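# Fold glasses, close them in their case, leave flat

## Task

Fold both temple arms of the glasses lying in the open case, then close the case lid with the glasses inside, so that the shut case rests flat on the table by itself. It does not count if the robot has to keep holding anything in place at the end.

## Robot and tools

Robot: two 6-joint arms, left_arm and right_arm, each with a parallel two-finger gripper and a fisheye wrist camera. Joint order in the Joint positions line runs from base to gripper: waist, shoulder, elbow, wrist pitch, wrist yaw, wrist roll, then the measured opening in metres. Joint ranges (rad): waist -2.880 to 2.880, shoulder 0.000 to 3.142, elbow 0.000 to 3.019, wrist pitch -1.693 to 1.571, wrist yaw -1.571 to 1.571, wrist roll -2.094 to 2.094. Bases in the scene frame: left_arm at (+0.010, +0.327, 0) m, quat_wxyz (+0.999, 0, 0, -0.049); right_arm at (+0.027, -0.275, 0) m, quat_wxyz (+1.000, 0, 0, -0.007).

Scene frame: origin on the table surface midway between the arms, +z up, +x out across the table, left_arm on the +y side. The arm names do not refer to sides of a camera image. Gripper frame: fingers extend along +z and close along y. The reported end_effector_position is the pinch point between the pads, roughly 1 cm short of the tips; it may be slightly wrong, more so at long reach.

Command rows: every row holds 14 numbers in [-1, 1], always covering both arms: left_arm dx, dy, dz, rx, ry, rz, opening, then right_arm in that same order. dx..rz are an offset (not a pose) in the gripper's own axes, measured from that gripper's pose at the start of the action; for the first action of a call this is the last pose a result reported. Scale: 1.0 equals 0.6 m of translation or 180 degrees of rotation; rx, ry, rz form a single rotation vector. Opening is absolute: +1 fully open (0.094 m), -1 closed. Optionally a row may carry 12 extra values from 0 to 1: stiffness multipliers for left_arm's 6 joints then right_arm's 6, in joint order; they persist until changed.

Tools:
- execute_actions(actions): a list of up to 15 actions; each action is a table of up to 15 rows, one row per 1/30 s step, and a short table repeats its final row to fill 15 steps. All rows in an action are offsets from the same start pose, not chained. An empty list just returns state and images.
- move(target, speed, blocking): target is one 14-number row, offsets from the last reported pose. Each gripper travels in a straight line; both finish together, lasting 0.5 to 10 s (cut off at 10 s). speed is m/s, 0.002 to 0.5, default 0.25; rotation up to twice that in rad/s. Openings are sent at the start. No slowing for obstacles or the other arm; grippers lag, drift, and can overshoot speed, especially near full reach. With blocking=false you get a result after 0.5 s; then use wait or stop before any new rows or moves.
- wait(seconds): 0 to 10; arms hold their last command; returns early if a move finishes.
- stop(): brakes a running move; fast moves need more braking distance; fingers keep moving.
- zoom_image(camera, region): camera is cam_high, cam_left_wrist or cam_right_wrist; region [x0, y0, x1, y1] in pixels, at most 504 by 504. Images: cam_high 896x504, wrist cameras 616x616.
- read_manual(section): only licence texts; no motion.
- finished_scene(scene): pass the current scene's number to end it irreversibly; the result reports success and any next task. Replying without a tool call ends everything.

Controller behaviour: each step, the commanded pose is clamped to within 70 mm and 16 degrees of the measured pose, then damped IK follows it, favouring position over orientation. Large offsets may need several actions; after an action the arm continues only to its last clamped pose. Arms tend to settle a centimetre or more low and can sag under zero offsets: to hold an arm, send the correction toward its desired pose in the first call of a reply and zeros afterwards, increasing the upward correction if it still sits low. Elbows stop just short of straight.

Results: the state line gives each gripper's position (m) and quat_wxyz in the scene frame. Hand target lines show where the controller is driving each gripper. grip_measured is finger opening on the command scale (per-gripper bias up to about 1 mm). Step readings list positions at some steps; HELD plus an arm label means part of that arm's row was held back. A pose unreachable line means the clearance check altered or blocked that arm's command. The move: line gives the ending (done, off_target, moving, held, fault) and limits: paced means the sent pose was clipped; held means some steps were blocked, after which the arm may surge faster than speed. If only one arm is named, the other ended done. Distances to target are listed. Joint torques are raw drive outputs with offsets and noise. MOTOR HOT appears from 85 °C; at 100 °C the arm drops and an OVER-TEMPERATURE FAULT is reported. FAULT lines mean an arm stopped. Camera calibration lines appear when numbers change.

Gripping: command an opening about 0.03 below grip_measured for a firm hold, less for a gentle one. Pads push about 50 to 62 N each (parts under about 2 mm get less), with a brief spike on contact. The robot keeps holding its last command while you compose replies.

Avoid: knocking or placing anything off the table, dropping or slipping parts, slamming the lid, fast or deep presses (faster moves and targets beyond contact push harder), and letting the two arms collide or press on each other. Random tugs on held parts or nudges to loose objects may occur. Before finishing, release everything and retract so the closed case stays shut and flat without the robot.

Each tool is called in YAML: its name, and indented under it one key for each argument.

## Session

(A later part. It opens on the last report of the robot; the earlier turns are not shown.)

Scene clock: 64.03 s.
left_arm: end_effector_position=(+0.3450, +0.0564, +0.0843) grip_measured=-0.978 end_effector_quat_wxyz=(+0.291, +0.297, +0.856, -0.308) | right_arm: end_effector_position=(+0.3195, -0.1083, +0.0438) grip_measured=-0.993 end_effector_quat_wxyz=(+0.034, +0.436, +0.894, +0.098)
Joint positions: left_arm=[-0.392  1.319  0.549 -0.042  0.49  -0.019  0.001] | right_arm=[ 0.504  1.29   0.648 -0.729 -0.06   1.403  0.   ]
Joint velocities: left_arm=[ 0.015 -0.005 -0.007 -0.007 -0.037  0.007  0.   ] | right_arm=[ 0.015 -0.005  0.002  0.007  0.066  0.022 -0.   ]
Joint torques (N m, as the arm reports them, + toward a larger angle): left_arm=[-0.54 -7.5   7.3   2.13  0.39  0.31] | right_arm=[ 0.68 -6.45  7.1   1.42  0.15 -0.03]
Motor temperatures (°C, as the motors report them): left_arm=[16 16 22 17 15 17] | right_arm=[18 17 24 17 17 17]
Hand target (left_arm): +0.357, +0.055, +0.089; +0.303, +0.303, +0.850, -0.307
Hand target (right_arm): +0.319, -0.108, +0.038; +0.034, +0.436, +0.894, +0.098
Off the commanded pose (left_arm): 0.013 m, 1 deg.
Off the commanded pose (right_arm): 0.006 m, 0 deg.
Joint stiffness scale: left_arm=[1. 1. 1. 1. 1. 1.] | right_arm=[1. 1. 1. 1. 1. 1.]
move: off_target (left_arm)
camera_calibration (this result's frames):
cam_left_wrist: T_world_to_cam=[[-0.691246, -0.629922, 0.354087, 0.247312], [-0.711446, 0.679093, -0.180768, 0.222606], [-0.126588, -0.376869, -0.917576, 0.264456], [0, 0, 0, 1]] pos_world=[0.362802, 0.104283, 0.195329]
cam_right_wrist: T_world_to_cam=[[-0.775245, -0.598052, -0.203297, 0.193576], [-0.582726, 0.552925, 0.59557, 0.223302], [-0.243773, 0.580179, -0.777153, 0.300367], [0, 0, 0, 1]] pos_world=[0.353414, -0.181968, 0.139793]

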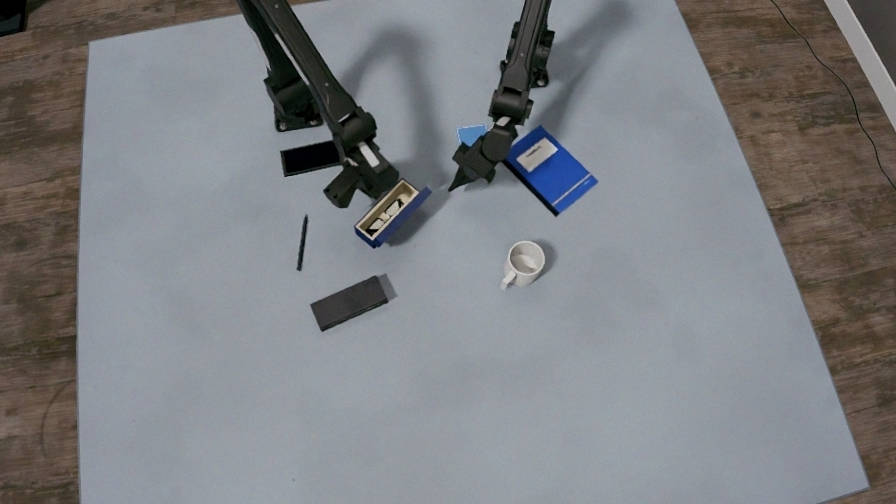

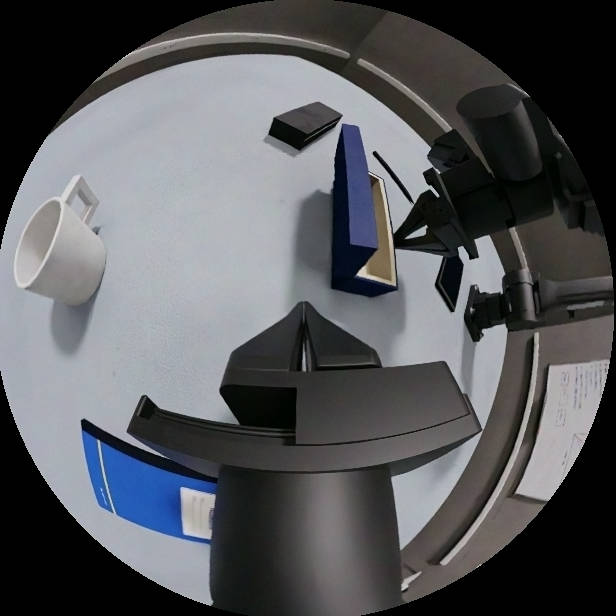

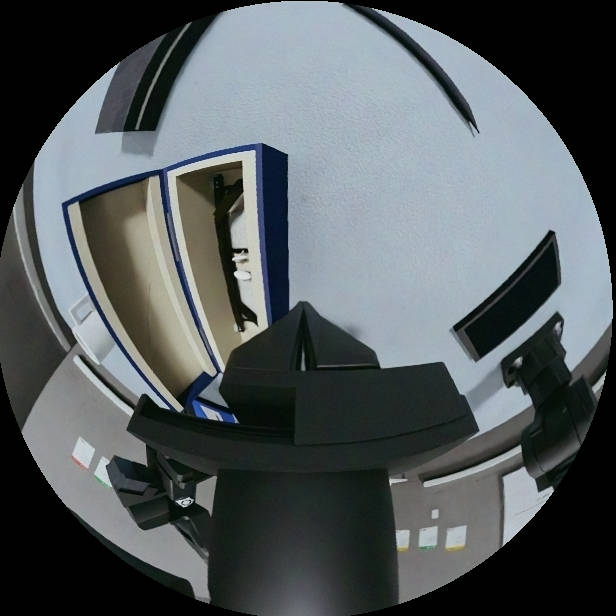

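move:
  target: [-0.1,0.005,0.07,0,0,0,-1,0.07,-0.005,0.02,-0.08,0,0,-1]
  speed: 0.06

Scene clock: 67.67 s.
left_arm: end_effector_position=(+0.3885, +0.0227, +0.0879) grip_measured=-0.978 end_effector_quat_wxyz=(+0.288, +0.297, +0.858, -0.305) | right_arm: end_effector_position=(+0.2935, -0.0783, +0.0325) grip_measured=-0.993 end_effector_quat_wxyz=(+0.082, +0.427, +0.878, +0.202)
Joint positions: left_arm=[-0.419  1.451  0.698 -0.059  0.466 -0.038  0.001] | right_arm=[ 0.626  1.178  0.46  -0.416 -0.051  1.529  0.   ]
Joint velocities: left_arm=[-0.005 -0.005  0.002 -0.007  0.007 -0.007 -0.001] | right_arm=[ 0.005 -0.024 -0.002  0.002  0.066 -0.037  0.   ]
Joint torques (N m, as the arm reports them, + toward a larger angle): left_arm=[-3.   -9.35  9.01  1.28  0.01 -0.08] | right_arm=[ 1.79 -6.45  6.87  1.9   0.31  0.04]
Motor temperatures (°C, as the motors report them): left_arm=[16 16 22 17 15 17] | right_arm=[18 17 23 17 17 17]
Hand target (left_arm): +0.399, +0.009, +0.097; +0.291, +0.297, +0.855, -0.309
Hand target (right_arm): +0.292, -0.075, +0.033; +0.086, +0.427, +0.876, +0.210
Off the commanded pose (left_arm): 0.020 m, 1 deg.
Off the commanded pose (right_arm): 0.003 m, 1 deg.
Joint stiffness scale: left_arm=[1. 1. 1. 1. 1. 1.] | right_arm=[1. 1. 1. 1. 1. 1.]
move: off_target (left_arm)
camera_calibration (this result's frames):
cam_left_wrist: T_world_to_cam=[[-0.688553, -0.634544, 0.351067, 0.254255], [-0.713427, 0.679545, -0.170997, 0.276962], [-0.130061, -0.368201, -0.920604, 0.262063], [0, 0, 0, 1]] pos_world=[0.406745, 0.0696193, 0.199356]
cam_right_wrist: T_world_to_cam=[[-0.71922, -0.551639, -0.422395, 0.183373], [-0.686241, 0.468986, 0.555991, 0.223358], [-0.108609, 0.689744, -0.715861, 0.234713], [0, 0, 0, 1]] pos_world=[0.310655, -0.165489, 0.121292]

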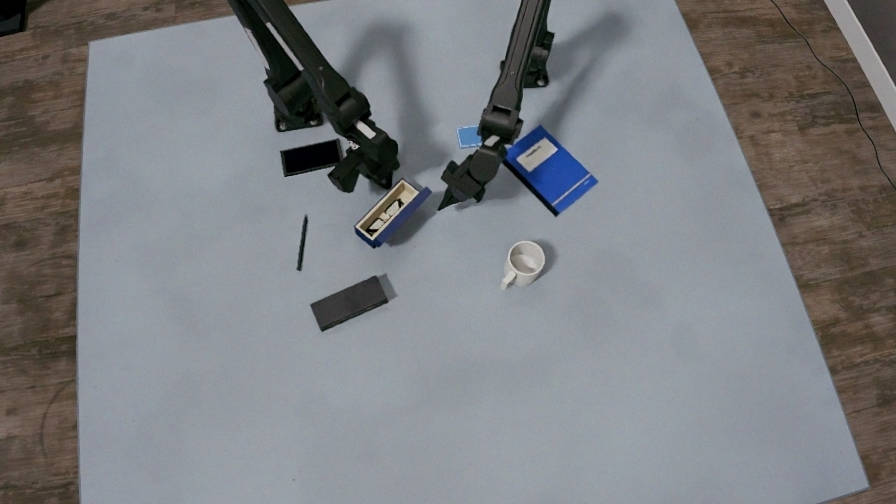

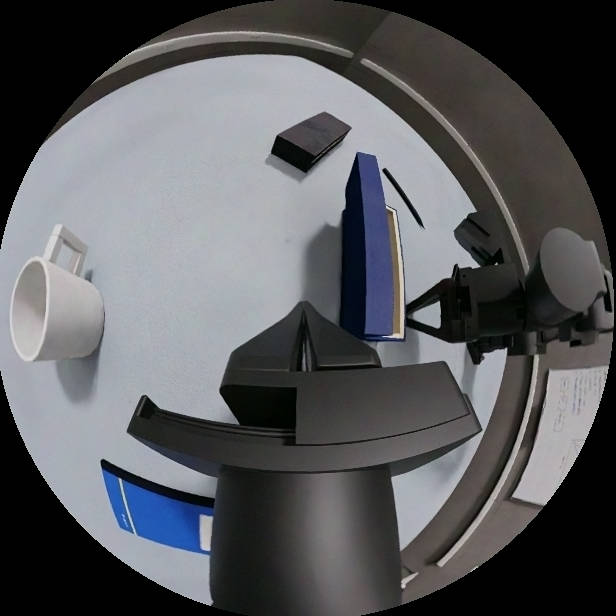

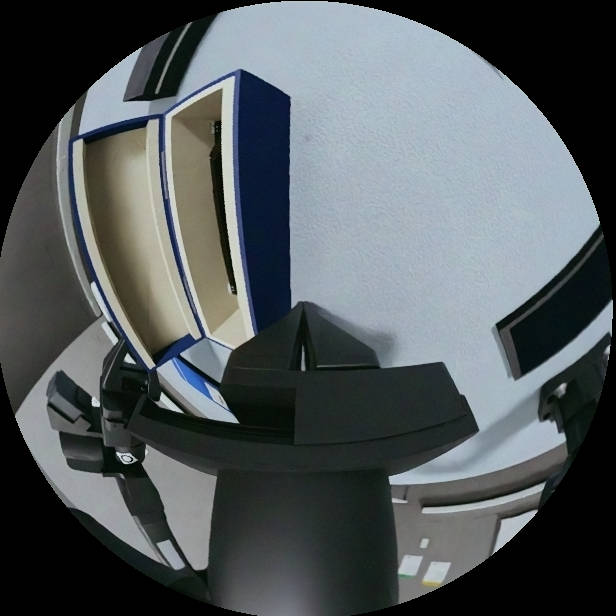

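move:
  target: [0.013,-0.123,0.033,0,0,0,-1,0,0,0,0,0,0,-1]
  speed: 0.03

Scene clock: 71.00 s.
left_arm: end_effector_position=(+0.3457, -0.0223, +0.0778) grip_measured=-0.978 end_effector_quat_wxyz=(+0.274, +0.290, +0.870, -0.291) | right_arm: end_effector_position=(+0.2935, -0.0782, +0.0325) grip_measured=-0.993 end_effector_quat_wxyz=(+0.082, +0.428, +0.877, +0.202)
Joint positions: left_arm=[-0.595  1.447  0.674 -0.027  0.321 -0.18   0.001] | right_arm=[ 0.626  1.178  0.46  -0.416 -0.051  1.531  0.   ]
Joint velocities: left_arm=[-0.015 -0.005  0.007 -0.007 -0.066  0.007  0.001] | right_arm=[ 0.005 -0.005  0.007  0.017  0.051  0.022 -0.   ]
Joint torques (N m, as the arm reports them, + toward a larger angle): left_arm=[ -4.24 -12.73   5.88   2.5    0.3   -0.05] | right_arm=[ 0.59 -5.9   7.68  1.02  0.13 -0.08]
Motor temperatures (°C, as the motors report them): left_arm=[16 16 23 17 15 17] | right_arm=[18 17 23 17 17 17]
Hand target (left_arm): +0.338, -0.036, +0.095; +0.286, +0.296, +0.858, -0.307
Hand target (right_arm): +0.293, -0.078, +0.032; +0.082, +0.427, +0.878, +0.202
Off the commanded pose (left_arm): 0.023 m, 3 deg.
Off the commanded pose (right_arm): 0.000 m, 0 deg.
Joint stiffness scale: left_arm=[1. 1. 1. 1. 1. 1.] | right_arm=[1. 1. 1. 1. 1. 1.]
move: off_target (left_arm)
camera_calibration (this result's frames):
cam_left_wrist: T_world_to_cam=[[-0.666667, -0.659518, 0.347263, 0.19195], [-0.730408, 0.670899, -0.128055, 0.277608], [-0.148523, -0.339014, -0.928983, 0.238301], [0, 0, 0, 1]] pos_world=[0.366127, 0.0211352, 0.19027]
cam_right_wrist: T_world_to_cam=[[-0.720268, -0.550049, -0.422682, 0.183908], [-0.685303, 0.469712, 0.556535, 0.223125], [-0.107582, 0.69052, -0.715268, 0.234455], [0, 0, 0, 1]] pos_world=[0.310594, -0.165542, 0.121256]

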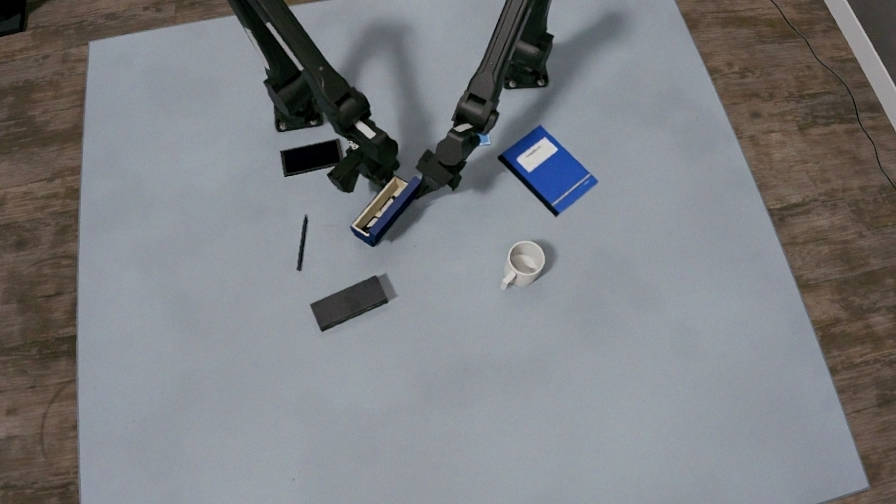

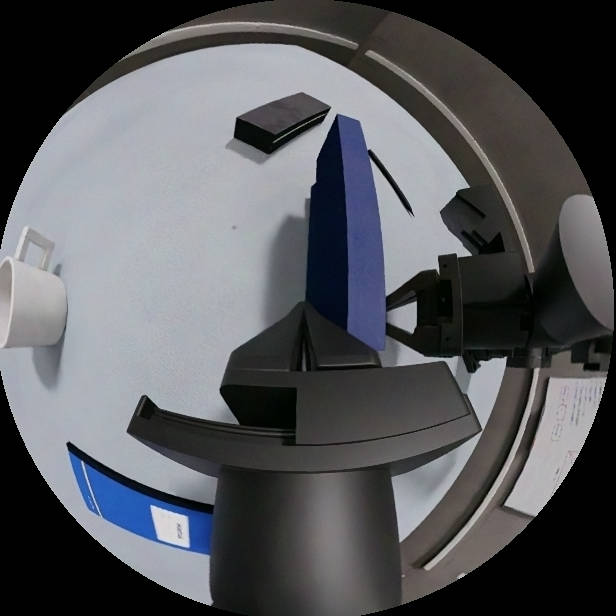

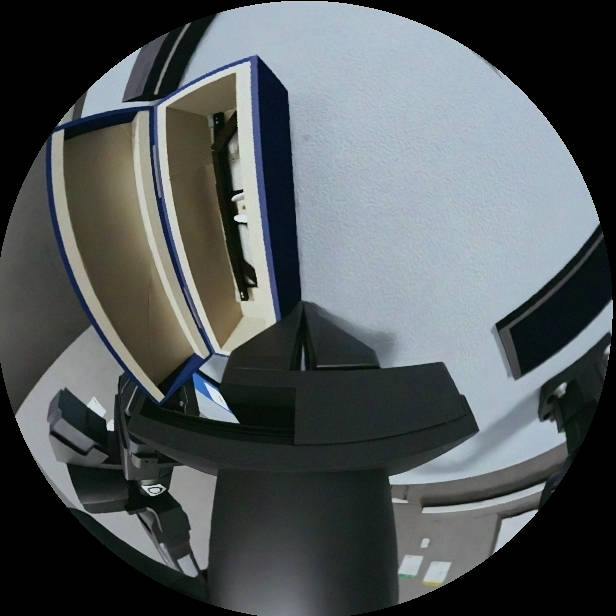

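move:
  target: [-0.03,-0.065,-0.015,0,0,0,-1,0,0,0,0,0,0,-1]
  speed: 0.02

Scene clock: 74.53 s.
left_arm: end_effector_position=(+0.3248, -0.0265, +0.0765) grip_measured=-0.978 end_effector_quat_wxyz=(+0.254, +0.283, +0.884, -0.271) | right_arm: end_effector_position=(+0.2897, -0.0809, +0.0286) grip_measured=-0.993 end_effector_quat_wxyz=(+0.080, +0.428, +0.878, +0.198)
Joint positions: left_arm=[-0.653  1.416  0.673 -0.104  0.257 -0.227  0.001] | right_arm=[ 0.626  1.178  0.45  -0.416 -0.051  1.531  0.   ]
Joint velocities: left_arm=[-0.005  0.005  0.007 -0.002  0.037  0.066 -0.001] | right_arm=[ 0.005  0.005 -0.002 -0.007  0.051  0.051 -0.   ]
Joint torques (N m, as the arm reports them, + toward a larger angle): left_arm=[ -3.92 -12.2    9.04   1.33   0.5   -0.12] | right_arm=[ 0.71 -5.42  8.35  1.    0.15 -0.06]
Motor temperatures (°C, as the motors report them): left_arm=[16 16 23 17 15 17] | right_arm=[18 17 23 17 17 17]
Hand target (left_arm): +0.328, -0.048, +0.109; +0.273, +0.290, +0.870, -0.293
Hand target (right_arm): +0.293, -0.078, +0.032; +0.082, +0.428, +0.877, +0.202
Off the commanded pose (left_arm): 0.039 m, 4 deg.
Off the commanded pose (right_arm): 0.006 m, 1 deg.
Joint stiffness scale: left_arm=[1. 1. 1. 1. 1. 1.] | right_arm=[1. 1. 1. 1. 1. 1.]
move: off_target (left_arm)
camera_calibration (this result's frames):
cam_left_wrist: T_world_to_cam=[[-0.641907, -0.689927, 0.3346, 0.167783], [-0.74655, 0.661909, -0.0673838, 0.265362], [-0.174984, -0.293049, -0.939948, 0.243225], [0, 0, 0, 1]] pos_world=[0.348367, 0.0113893, 0.19036]
cam_right_wrist: T_world_to_cam=[[-0.723662, -0.552432, -0.41368, 0.178535], [-0.680774, 0.472892, 0.559392, 0.222763], [-0.1134, 0.686434, -0.718296, 0.234594], [0, 0, 0, 1]] pos_world=[0.307453, -0.167748, 0.117752]

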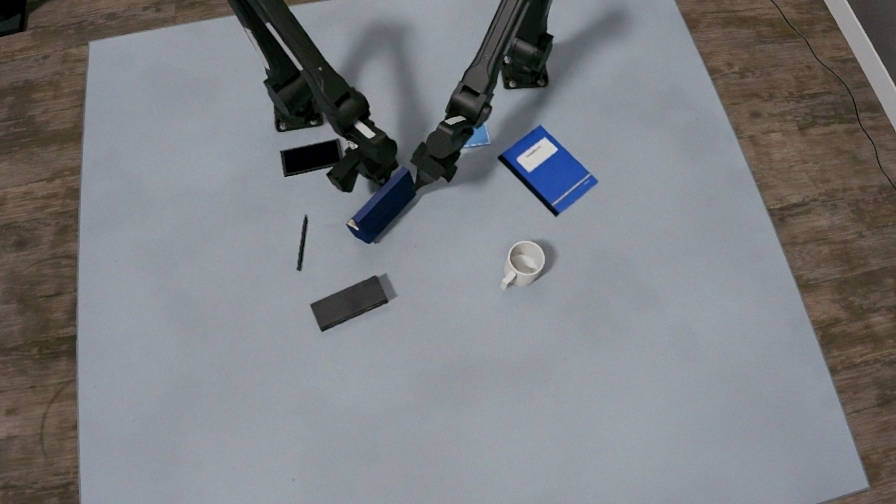

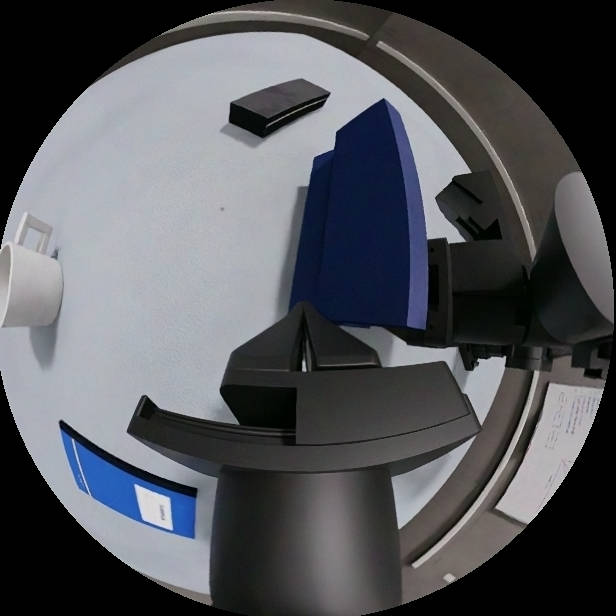

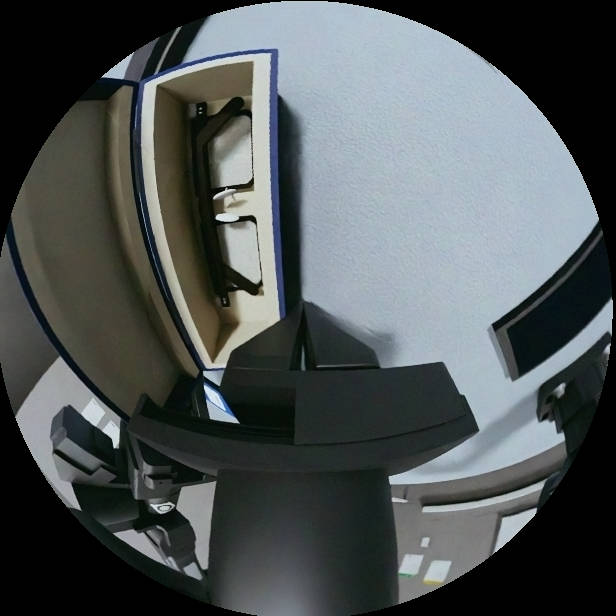

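move:
  target: [0,0.11,0.0,0,0,0,-1,0,0,0,0,0,0,-1]
  speed: 0.03

Scene clock: 88.43 s.
left_arm: end_effector_position=(+0.3589, +0.0194, +0.0574) grip_measured=-0.978 end_effector_quat_wxyz=(+0.248, +0.281, +0.887, -0.270) | right_arm: end_effector_position=(+0.2897, -0.0809, +0.0286) grip_measured=-0.993 end_effector_quat_wxyz=(+0.080, +0.428, +0.878, +0.198)
Joint positions: left_arm=[-0.494  1.46   0.662 -0.099  0.36  -0.105  0.001] | right_arm=[ 0.626  1.178  0.45  -0.416 -0.051  1.531  0.   ]
Joint velocities: left_arm=[-0.005 -0.005  0.012 -0.007 -0.051  0.037 -0.001] | right_arm=[-0.005 -0.005 -0.002  0.002 -0.066  0.066  0.   ]
Joint torques (N m, as the arm reports them, + toward a larger angle): left_arm=[ 0.05 -8.88  6.34  2.49  0.29  0.28] | right_arm=[ 0.71 -5.57  7.57  1.02  0.14 -0.06]
Motor temperatures (°C, as the motors report them): left_arm=[16 17 24 17 15 17] | right_arm=[18 17 23 17 17 17]
Hand target (left_arm): +0.368, +0.020, +0.055; +0.255, +0.284, +0.885, -0.268
Hand target (right_arm): +0.290, -0.081, +0.029; +0.080, +0.428, +0.878, +0.198
Off the commanded pose (left_arm): 0.009 m, 1 deg.
Off the commanded pose (right_arm): 0.000 m, 0 deg.
Joint stiffness scale: left_arm=[1. 1. 1. 1. 1. 1.] | right_arm=[1. 1. 1. 1. 1. 1.]
move: done
camera_calibration (this result's frames):
cam_left_wrist: T_world_to_cam=[[-0.635599, -0.693775, 0.33866, 0.225304], [-0.749516, 0.659672, -0.0552983, 0.259608], [-0.18504, -0.288979, -0.939282, 0.248085], [0, 0, 0, 1]] pos_world=[0.383689, 0.0567459, 0.171076]
cam_right_wrist: T_world_to_cam=[[-0.723662, -0.552432, -0.41368, 0.178535], [-0.680774, 0.472892, 0.559392, 0.222763], [-0.1134, 0.686434, -0.718296, 0.234594], [0, 0, 0, 1]] pos_world=[0.307453, -0.167748, 0.117752]

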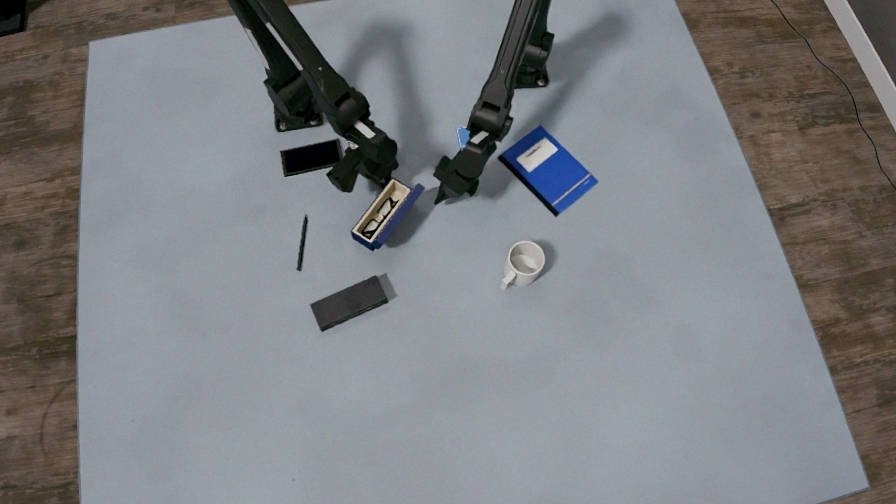

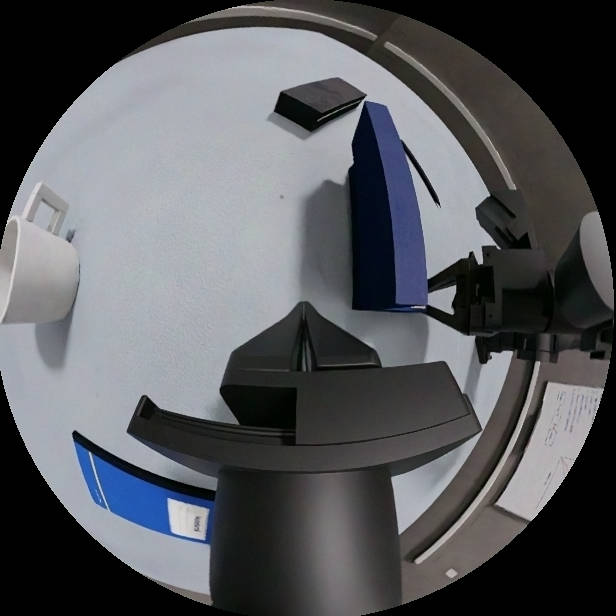

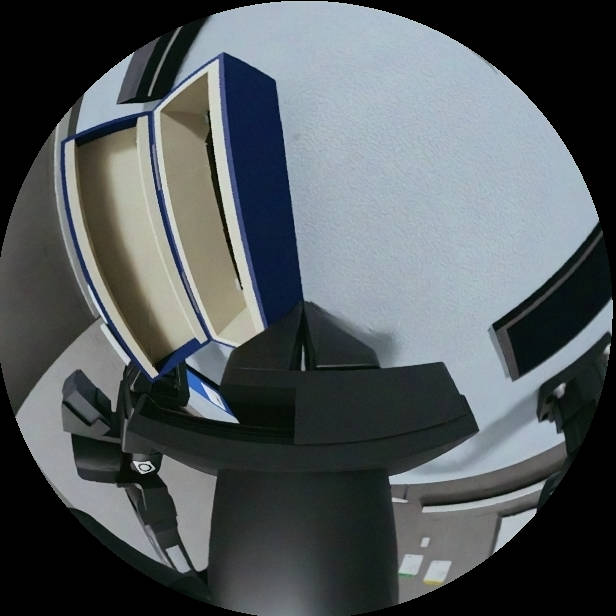

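move:
  target: [0.03,0,-0.1,-0.052,-0.139,0.101,1,-0.05,-0.02,-0.2,0.12,0,0,-1]
  speed: 0.12

Scene clock: 92.93 s.
left_arm: end_effector_position=(+0.3274, +0.0702, +0.0772) grip_measured=+1.000 end_effector_quat_wxyz=(+0.474, +0.323, +0.792, -0.209) | right_arm: end_effector_position=(+0.2491, -0.1455, +0.1138) grip_measured=-0.993 end_effector_quat_wxyz=(-0.012, +0.439, +0.898, +0.016)
Joint positions: left_arm=[-0.508  1.301  0.299  0.513  0.175  0.063  0.094] | right_arm=[ 0.52   1.062  0.701 -1.197 -0.038  1.415  0.   ]
Joint velocities: left_arm=[-0.005  0.015  0.002 -0.007 -0.022  0.051  0.   ] | right_arm=[-0.005 -0.005  0.007 -0.007 -0.022 -0.037  0.   ]
Joint torques (N m, as the arm reports them, + toward a larger angle): left_arm=[-3.17 -8.2   4.98  2.96 -0.17  0.27] | right_arm=[-0.59 -5.74 12.27 -0.51  0.29 -0.11]
Motor temperatures (°C, as the motors report them): left_arm=[16 17 24 17 15 17] | right_arm=[18 17 24 17 17 17]
Hand target (left_arm): +0.328, +0.063, +0.092; +0.494, +0.333, +0.775, -0.212
Hand target (right_arm): +0.262, -0.143, +0.132; +0.000, +0.439, +0.898, +0.030
Off the commanded pose (left_arm): 0.015 m, 3 deg.
Off the commanded pose (right_arm): 0.023 m, 2 deg.
Joint stiffness scale: left_arm=[1. 1. 1. 1. 1. 1.] | right_arm=[1. 1. 1. 1. 1. 1.]
move: off_target (left_arm, right_arm)
camera_calibration (this result's frames):
cam_left_wrist: T_world_to_cam=[[-0.712934, -0.700826, 0.0238508, 0.283965], [-0.633854, 0.629511, -0.449382, 0.198226], [0.299924, -0.335498, -0.893021, 0.11649], [0, 0, 0, 1]] pos_world=[0.293157, 0.113307, 0.186335]
cam_right_wrist: T_world_to_cam=[[-0.791396, -0.611087, -0.0162962, 0.111823], [-0.489546, 0.617576, 0.615585, 0.145055], [-0.366111, 0.495149, -0.787902, 0.378494], [0, 0, 0, 1]] pos_world=[0.298078, -0.20866, 0.210745]

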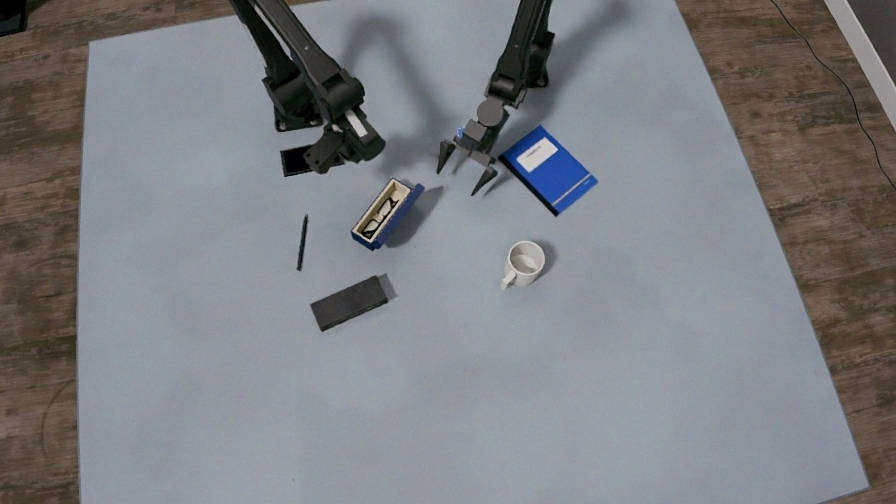

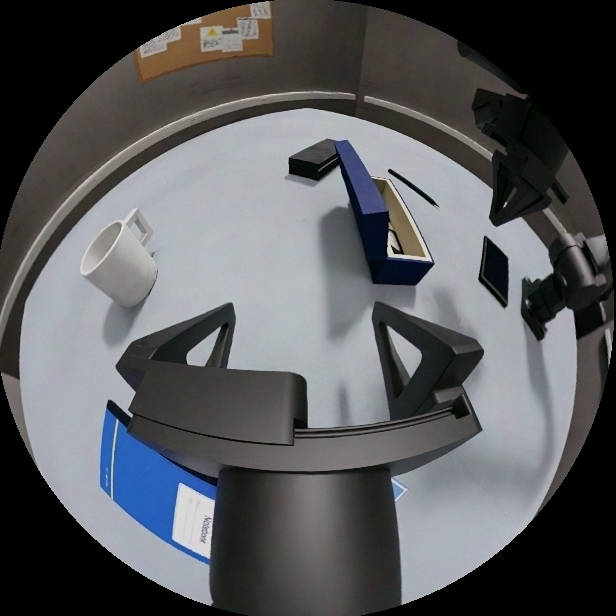

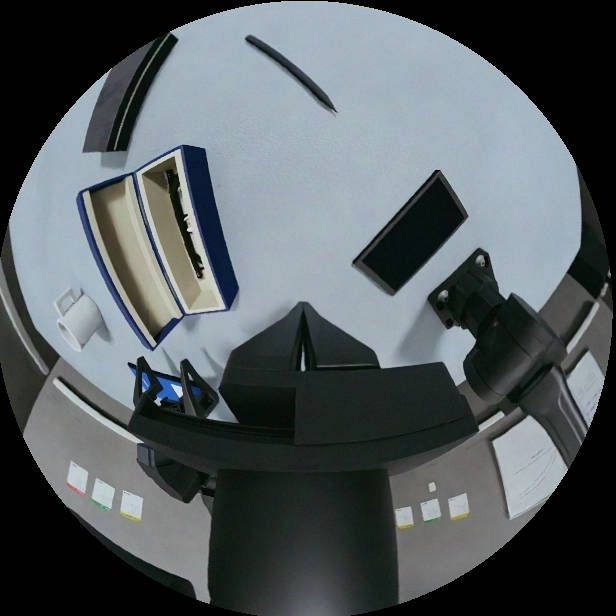

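move:
  target: [0.01,-0.197,0.045,0,-0.015,0,1,-0.07,0.32,-0.15,0,0,-0.033,-1]
  speed: 0.12

Scene clock: 96.53 s.
left_arm: end_effector_position=(+0.2526, -0.0131, +0.0522) grip_measured=+1.000 end_effector_quat_wxyz=(+0.480, +0.324, +0.788, -0.208) | right_arm: end_effector_position=(+0.4138, -0.0621, +0.1941) grip_measured=-0.993 end_effector_quat_wxyz=(-0.013, +0.392, +0.920, +0.014)
Joint positions: left_arm=[-0.939  1.462  0.304  0.677 -0.211 -0.129  0.094] | right_arm=[ 0.504  1.507  1.315 -1.374 -0.038  1.296  0.   ]
Joint velocities: left_arm=[ 0.005 -0.005 -0.007  0.007  0.022  0.022  0.   ] | right_arm=[ 0.015  0.005 -0.017 -0.017 -0.007 -0.037  0.001]
Joint torques (N m, as the arm reports them, + toward a larger angle): left_arm=[-2.75 -6.4   5.9   2.96 -0.31 -0.11] | right_arm=[ -0.64 -10.63  12.44  -0.58   0.17  -0.14]
Motor temperatures (°C, as the motors report them): left_arm=[16 17 23 17 15 17] | right_arm=[18 17 25 17 17 17]
Hand target (left_arm): +0.256, -0.028, +0.061; +0.489, +0.315, +0.783, -0.222
Hand target (right_arm): +0.427, -0.062, +0.203; -0.010, +0.392, +0.920, +0.017
Off the commanded pose (left_arm): 0.019 m, 2 deg.
Off the commanded pose (right_arm): 0.018 m, 0 deg.
Joint stiffness scale: left_arm=[1. 1. 1. 1. 1. 1.] | right_arm=[1. 1. 1. 1. 1. 1.]
move: off_target (left_arm, right_arm)
camera_calibration (this result's frames):
cam_left_wrist: T_world_to_cam=[[-0.713265, -0.700721, 0.0156013, 0.173379], [-0.627331, 0.628318, -0.460079, 0.190921], [0.312584, -0.337945, -0.887741, 0.0851764], [0, 0, 0, 1]] pos_world=[0.216811, 0.0303158, 0.160748]
cam_right_wrist: T_world_to_cam=[[-0.723944, -0.689742, -0.0127155, 0.260958], [-0.549349, 0.565245, 0.615397, 0.146328], [-0.417278, 0.452498, -0.788115, 0.479374], [0, 0, 0, 1]] pos_world=[0.469336, -0.119633, 0.29107]

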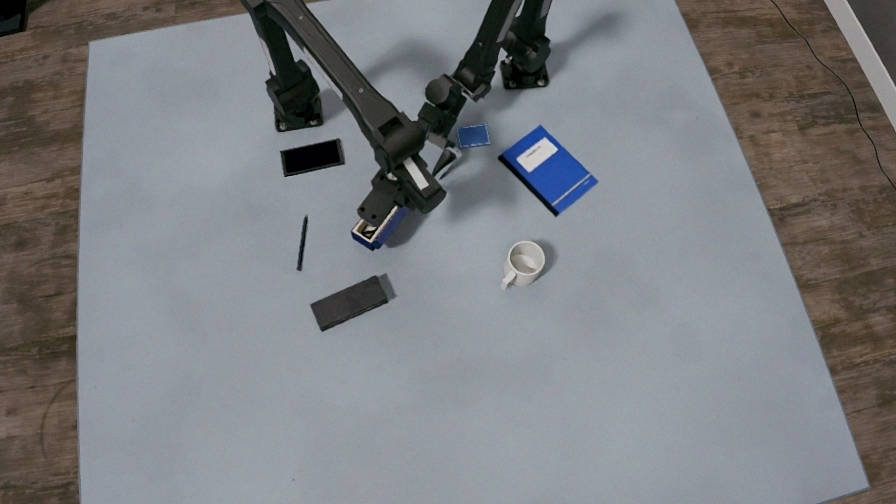

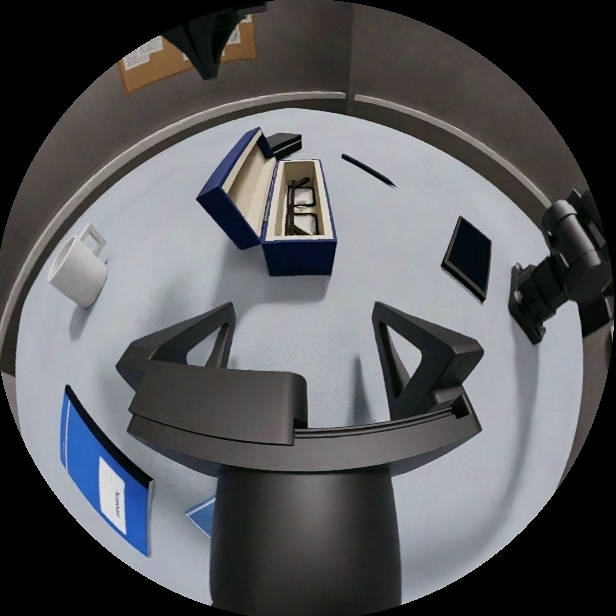

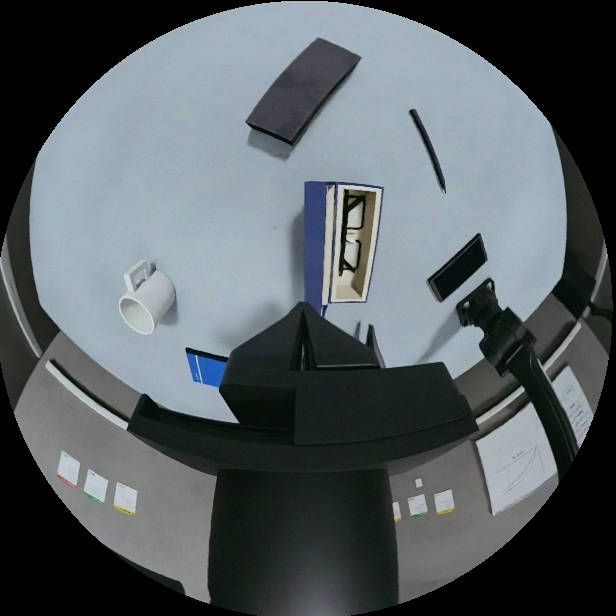

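move:
  target: [-0.004,0,0.085,0,0,0,0.6,0,0.06,0.08,0,0,0,-1]
  speed: 0.06

Scene clock: 98.67 s.
left_arm: end_effector_position=(+0.2733, -0.0379, +0.0252) grip_measured=+0.602 end_effector_quat_wxyz=(+0.468, +0.326, +0.795, -0.206) | right_arm: end_effector_position=(+0.4352, -0.0450, +0.1514) grip_measured=-0.993 end_effector_quat_wxyz=(-0.015, +0.392, +0.920, +0.012)
Joint positions: left_arm=[-0.917  1.63   0.39   0.733 -0.184 -0.127  0.075] | right_arm=[ 0.515  1.605  1.315 -1.281 -0.038  1.306  0.   ]
Joint velocities: left_arm=[ 0.005  0.005  0.002  0.007  0.007 -0.037 -0.   ] | right_arm=[-0.015  0.015 -0.002  0.012  0.037 -0.081 -0.   ]
Joint torques (N m, as the arm reports them, + toward a larger angle): left_arm=[-0.13 -7.73  5.08  2.93  0.03  0.2 ] | right_arm=[  1.95 -12.48   9.3    0.81   0.13   0.08]
Motor temperatures (°C, as the motors report them): left_arm=[16 16 23 17 15 17] | right_arm=[18 17 25 17 17 17]
Hand target (left_arm): +0.285, -0.045, +0.031; +0.480, +0.324, +0.788, -0.208
Hand target (right_arm): +0.439, -0.036, +0.146; -0.014, +0.392, +0.920, +0.014
Off the commanded pose (left_arm): 0.016 m, 2 deg.
Off the commanded pose (right_arm): 0.011 m, 0 deg.
Joint stiffness scale: left_arm=[1. 1. 1. 1. 1. 1.] | right_arm=[1. 1. 1. 1. 1. 1.]
move: off_target (left_arm, right_arm)
camera_calibration (this result's frames):
cam_left_wrist: T_world_to_cam=[[-0.715135, -0.698672, 0.0209424, 0.171663], [-0.635696, 0.637633, -0.435104, 0.20913], [0.290642, -0.324471, -0.900137, 0.0531609], [0, 0, 0, 1]] pos_world=[0.240254, 0.00383713, 0.13525]
cam_right_wrist: T_world_to_cam=[[-0.723989, -0.689774, -0.00717464, 0.286909], [-0.546233, 0.566913, 0.616636, 0.1732], [-0.421272, 0.450356, -0.787216, 0.448478], [0, 0, 0, 1]] pos_world=[0.491258, -0.102262, 0.248307]

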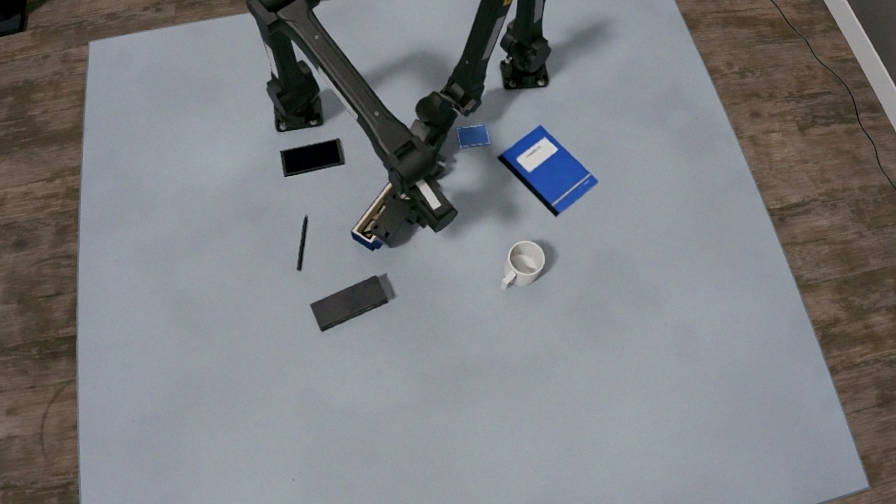

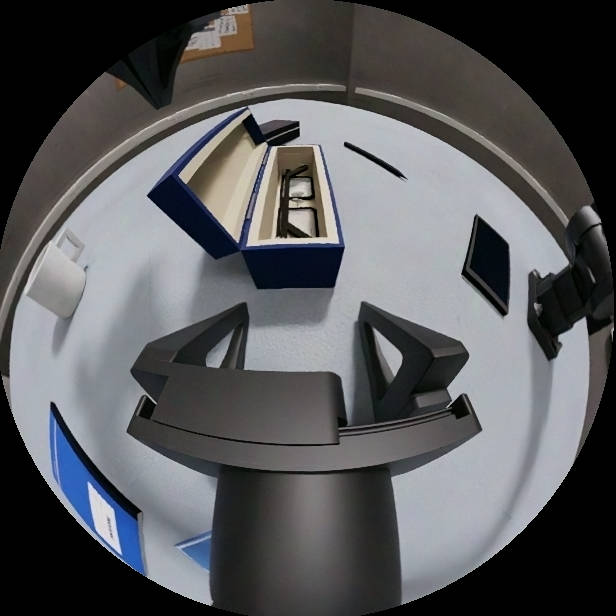

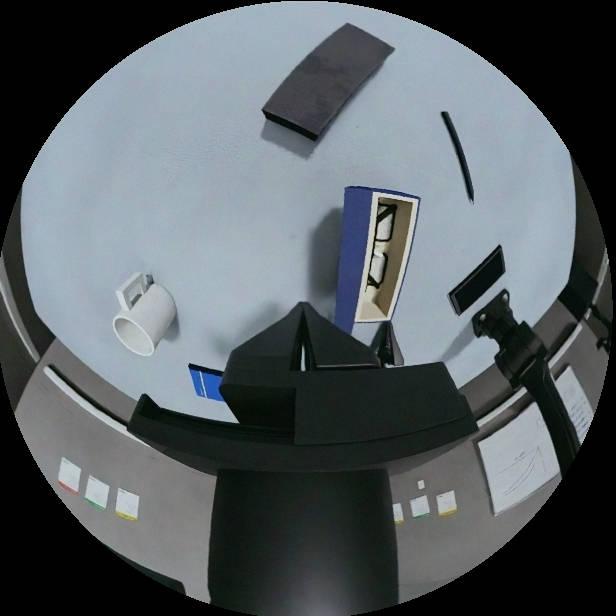

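move:
  target: [-0.058,0.008,0.078,0,0,0,0.7,0,0,0.09,0,0,0,-1]
  speed: 0.04

Scene clock: 100.93 s.
left_arm: end_effector_position=(+0.3048, -0.0681, +0.0306) grip_measured=+0.698 end_effector_quat_wxyz=(+0.462, +0.325, +0.798, -0.210) | right_arm: end_effector_position=(+0.4347, -0.0453, +0.1107) grip_measured=-0.993 end_effector_quat_wxyz=(-0.011, +0.392, +0.920, +0.017)
Joint positions: left_arm=[-0.882  1.67   0.509  0.649 -0.145 -0.12   0.08 ] | right_arm=[ 0.515  1.631  1.233 -1.159 -0.038  1.307  0.   ]
Joint velocities: left_arm=[-0.015 -0.015 -0.007  0.017  0.037 -0.066 -0.   ] | right_arm=[-0.005  0.015 -0.007  0.002  0.007  0.037 -0.001]
Joint torques (N m, as the arm reports them, + toward a larger angle): left_arm=[-0.1  -9.43  6.11  1.71  0.06  0.26] | right_arm=[  1.03 -11.57   7.62   0.92   0.14  -0.01]
Motor temperatures (°C, as the motors report them): left_arm=[16 16 23 17 15 17] | right_arm=[18 17 25 17 17 17]
Hand target (left_arm): +0.317, -0.075, +0.033; +0.468, +0.327, +0.795, -0.206
Hand target (right_arm): +0.434, -0.045, +0.097; -0.015, +0.392, +0.920, +0.011
Off the commanded pose (left_arm): 0.015 m, 1 deg.
Off the commanded pose (right_arm): 0.013 m, 1 deg.
Joint stiffness scale: left_arm=[1. 1. 1. 1. 1. 1.] | right_arm=[1. 1. 1. 1. 1. 1.]
move: off_target (left_arm, right_arm)
camera_calibration (this result's frames):
cam_left_wrist: T_world_to_cam=[[-0.715959, -0.697416, 0.0318305, 0.172973], [-0.640524, 0.638051, -0.42734, 0.25196], [0.277725, -0.326346, -0.90353, 0.0430393], [0, 0, 0, 1]] pos_world=[0.273275, -0.0260839, 0.141054]
cam_right_wrist: T_world_to_cam=[[-0.724072, -0.6894, -0.0211679, 0.287578], [-0.55383, 0.562844, 0.613578, 0.201616], [-0.411087, 0.455998, -0.78935, 0.412402], [0, 0, 0, 1]] pos_world=[0.489421, -0.103277, 0.20791]

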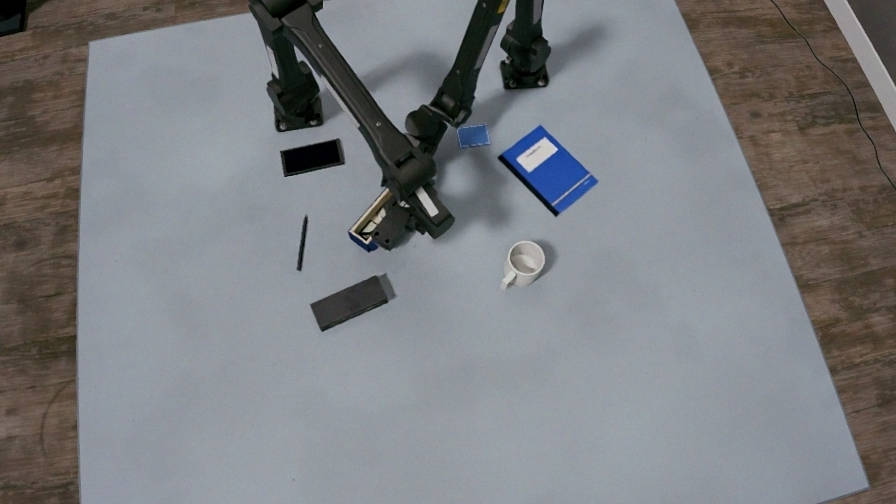

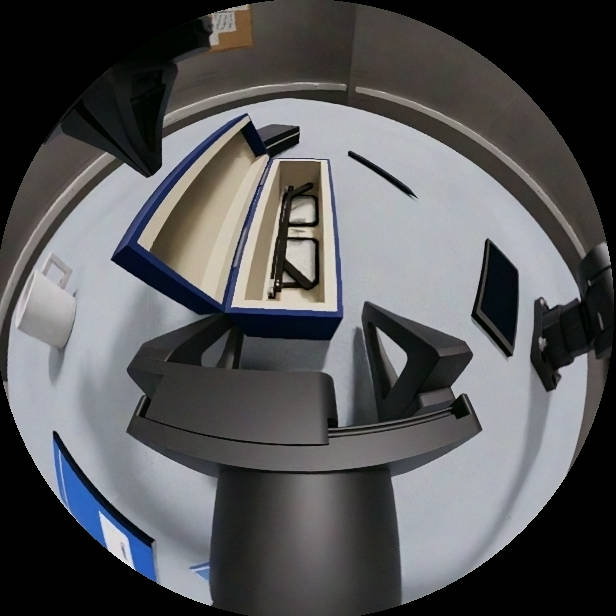

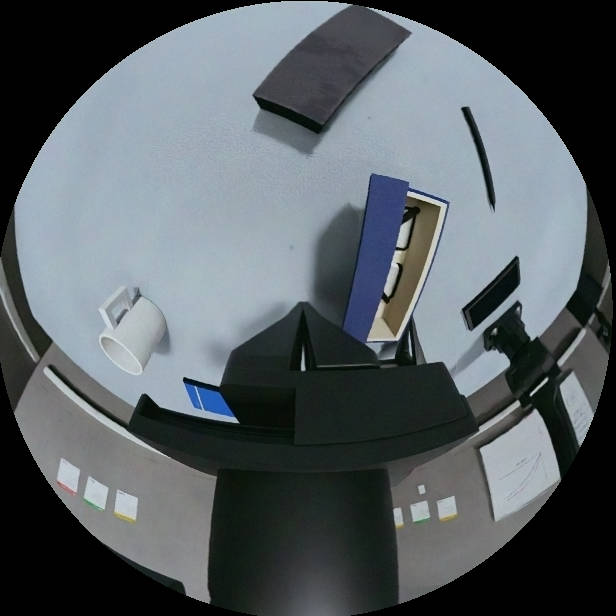

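move:
  target: [0.02,0.013,0.04,0,0,0,0.7,0,0,0.03,0,0,0,-1]
  speed: 0.02

Scene clock: 102.97 s.
left_arm: end_effector_position=(+0.3099, -0.0728, +0.0242) grip_measured=+0.698 end_effector_quat_wxyz=(+0.471, +0.327, +0.790, -0.218) | right_arm: end_effector_position=(+0.4353, -0.0450, +0.1052) grip_measured=-0.993 end_effector_quat_wxyz=(-0.007, +0.392, +0.920, +0.022)
Joint positions: left_arm=[-0.873  1.722  0.517  0.722 -0.129 -0.108  0.08 ] | right_arm=[ 0.515  1.631  1.217 -1.131 -0.038  1.307  0.   ]
Joint velocities: left_arm=[-0.005 -0.015 -0.007  0.002  0.007  0.037 -0.   ] | right_arm=[ 0.015  0.005 -0.017 -0.012 -0.007 -0.051 -0.   ]
Joint torques (N m, as the arm reports them, + toward a larger angle): left_arm=[ 0.22 -7.29  5.11  1.97  0.28  0.05] | right_arm=[  0.44 -12.31   7.63   0.92   0.15  -0.01]
Motor temperatures (°C, as the motors report them): left_arm=[16 16 23 17 15 17] | right_arm=[18 17 24 17 17 17]
Hand target (left_arm): +0.320, -0.073, +0.009; +0.463, +0.326, +0.798, -0.209
Hand target (right_arm): +0.434, -0.045, +0.093; -0.011, +0.392, +0.920, +0.017
Off the commanded pose (left_arm): 0.019 m, 2 deg.
Off the commanded pose (right_arm): 0.012 m, 1 deg.
Joint stiffness scale: left_arm=[1. 1. 1. 1. 1. 1.] | right_arm=[1. 1. 1. 1. 1. 1.]
move: off_target (left_arm, right_arm)
camera_calibration (this result's frames):
cam_left_wrist: T_world_to_cam=[[-0.724075, -0.688896, 0.0337398, 0.176663], [-0.626061, 0.635929, -0.451268, 0.251478], [0.28942, -0.347875, -0.891751, 0.0287343], [0, 0, 0, 1]] pos_world=[0.277042, -0.0282239, 0.133147]
cam_right_wrist: T_world_to_cam=[[-0.723771, -0.689235, -0.0333286, 0.28927], [-0.560591, 0.559144, 0.610816, 0.208242], [-0.402361, 0.460775, -0.791071, 0.404704], [0, 0, 0, 1]] pos_world=[0.48894, -0.10354, 0.202593]

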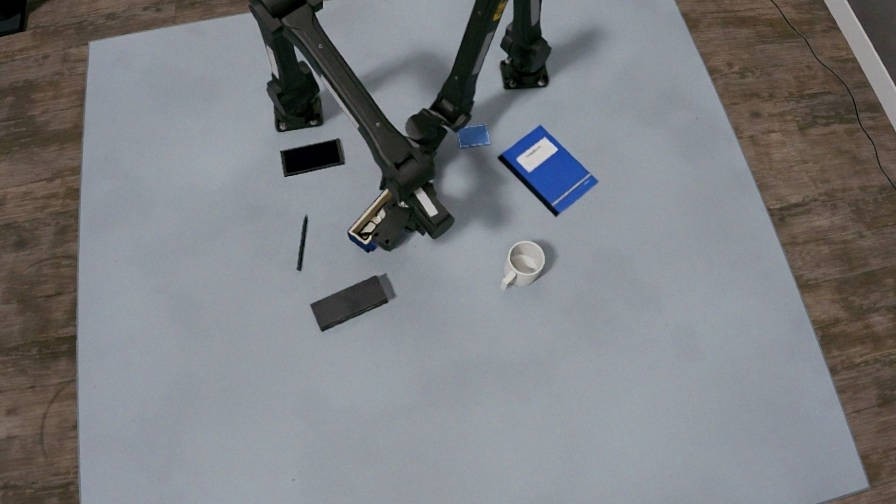

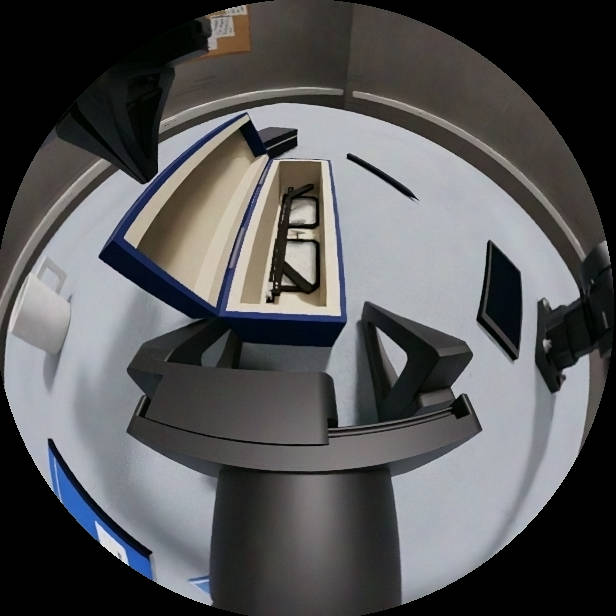

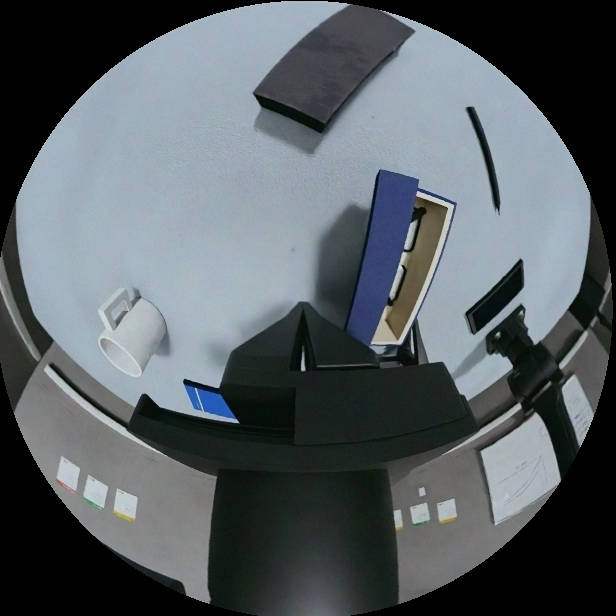

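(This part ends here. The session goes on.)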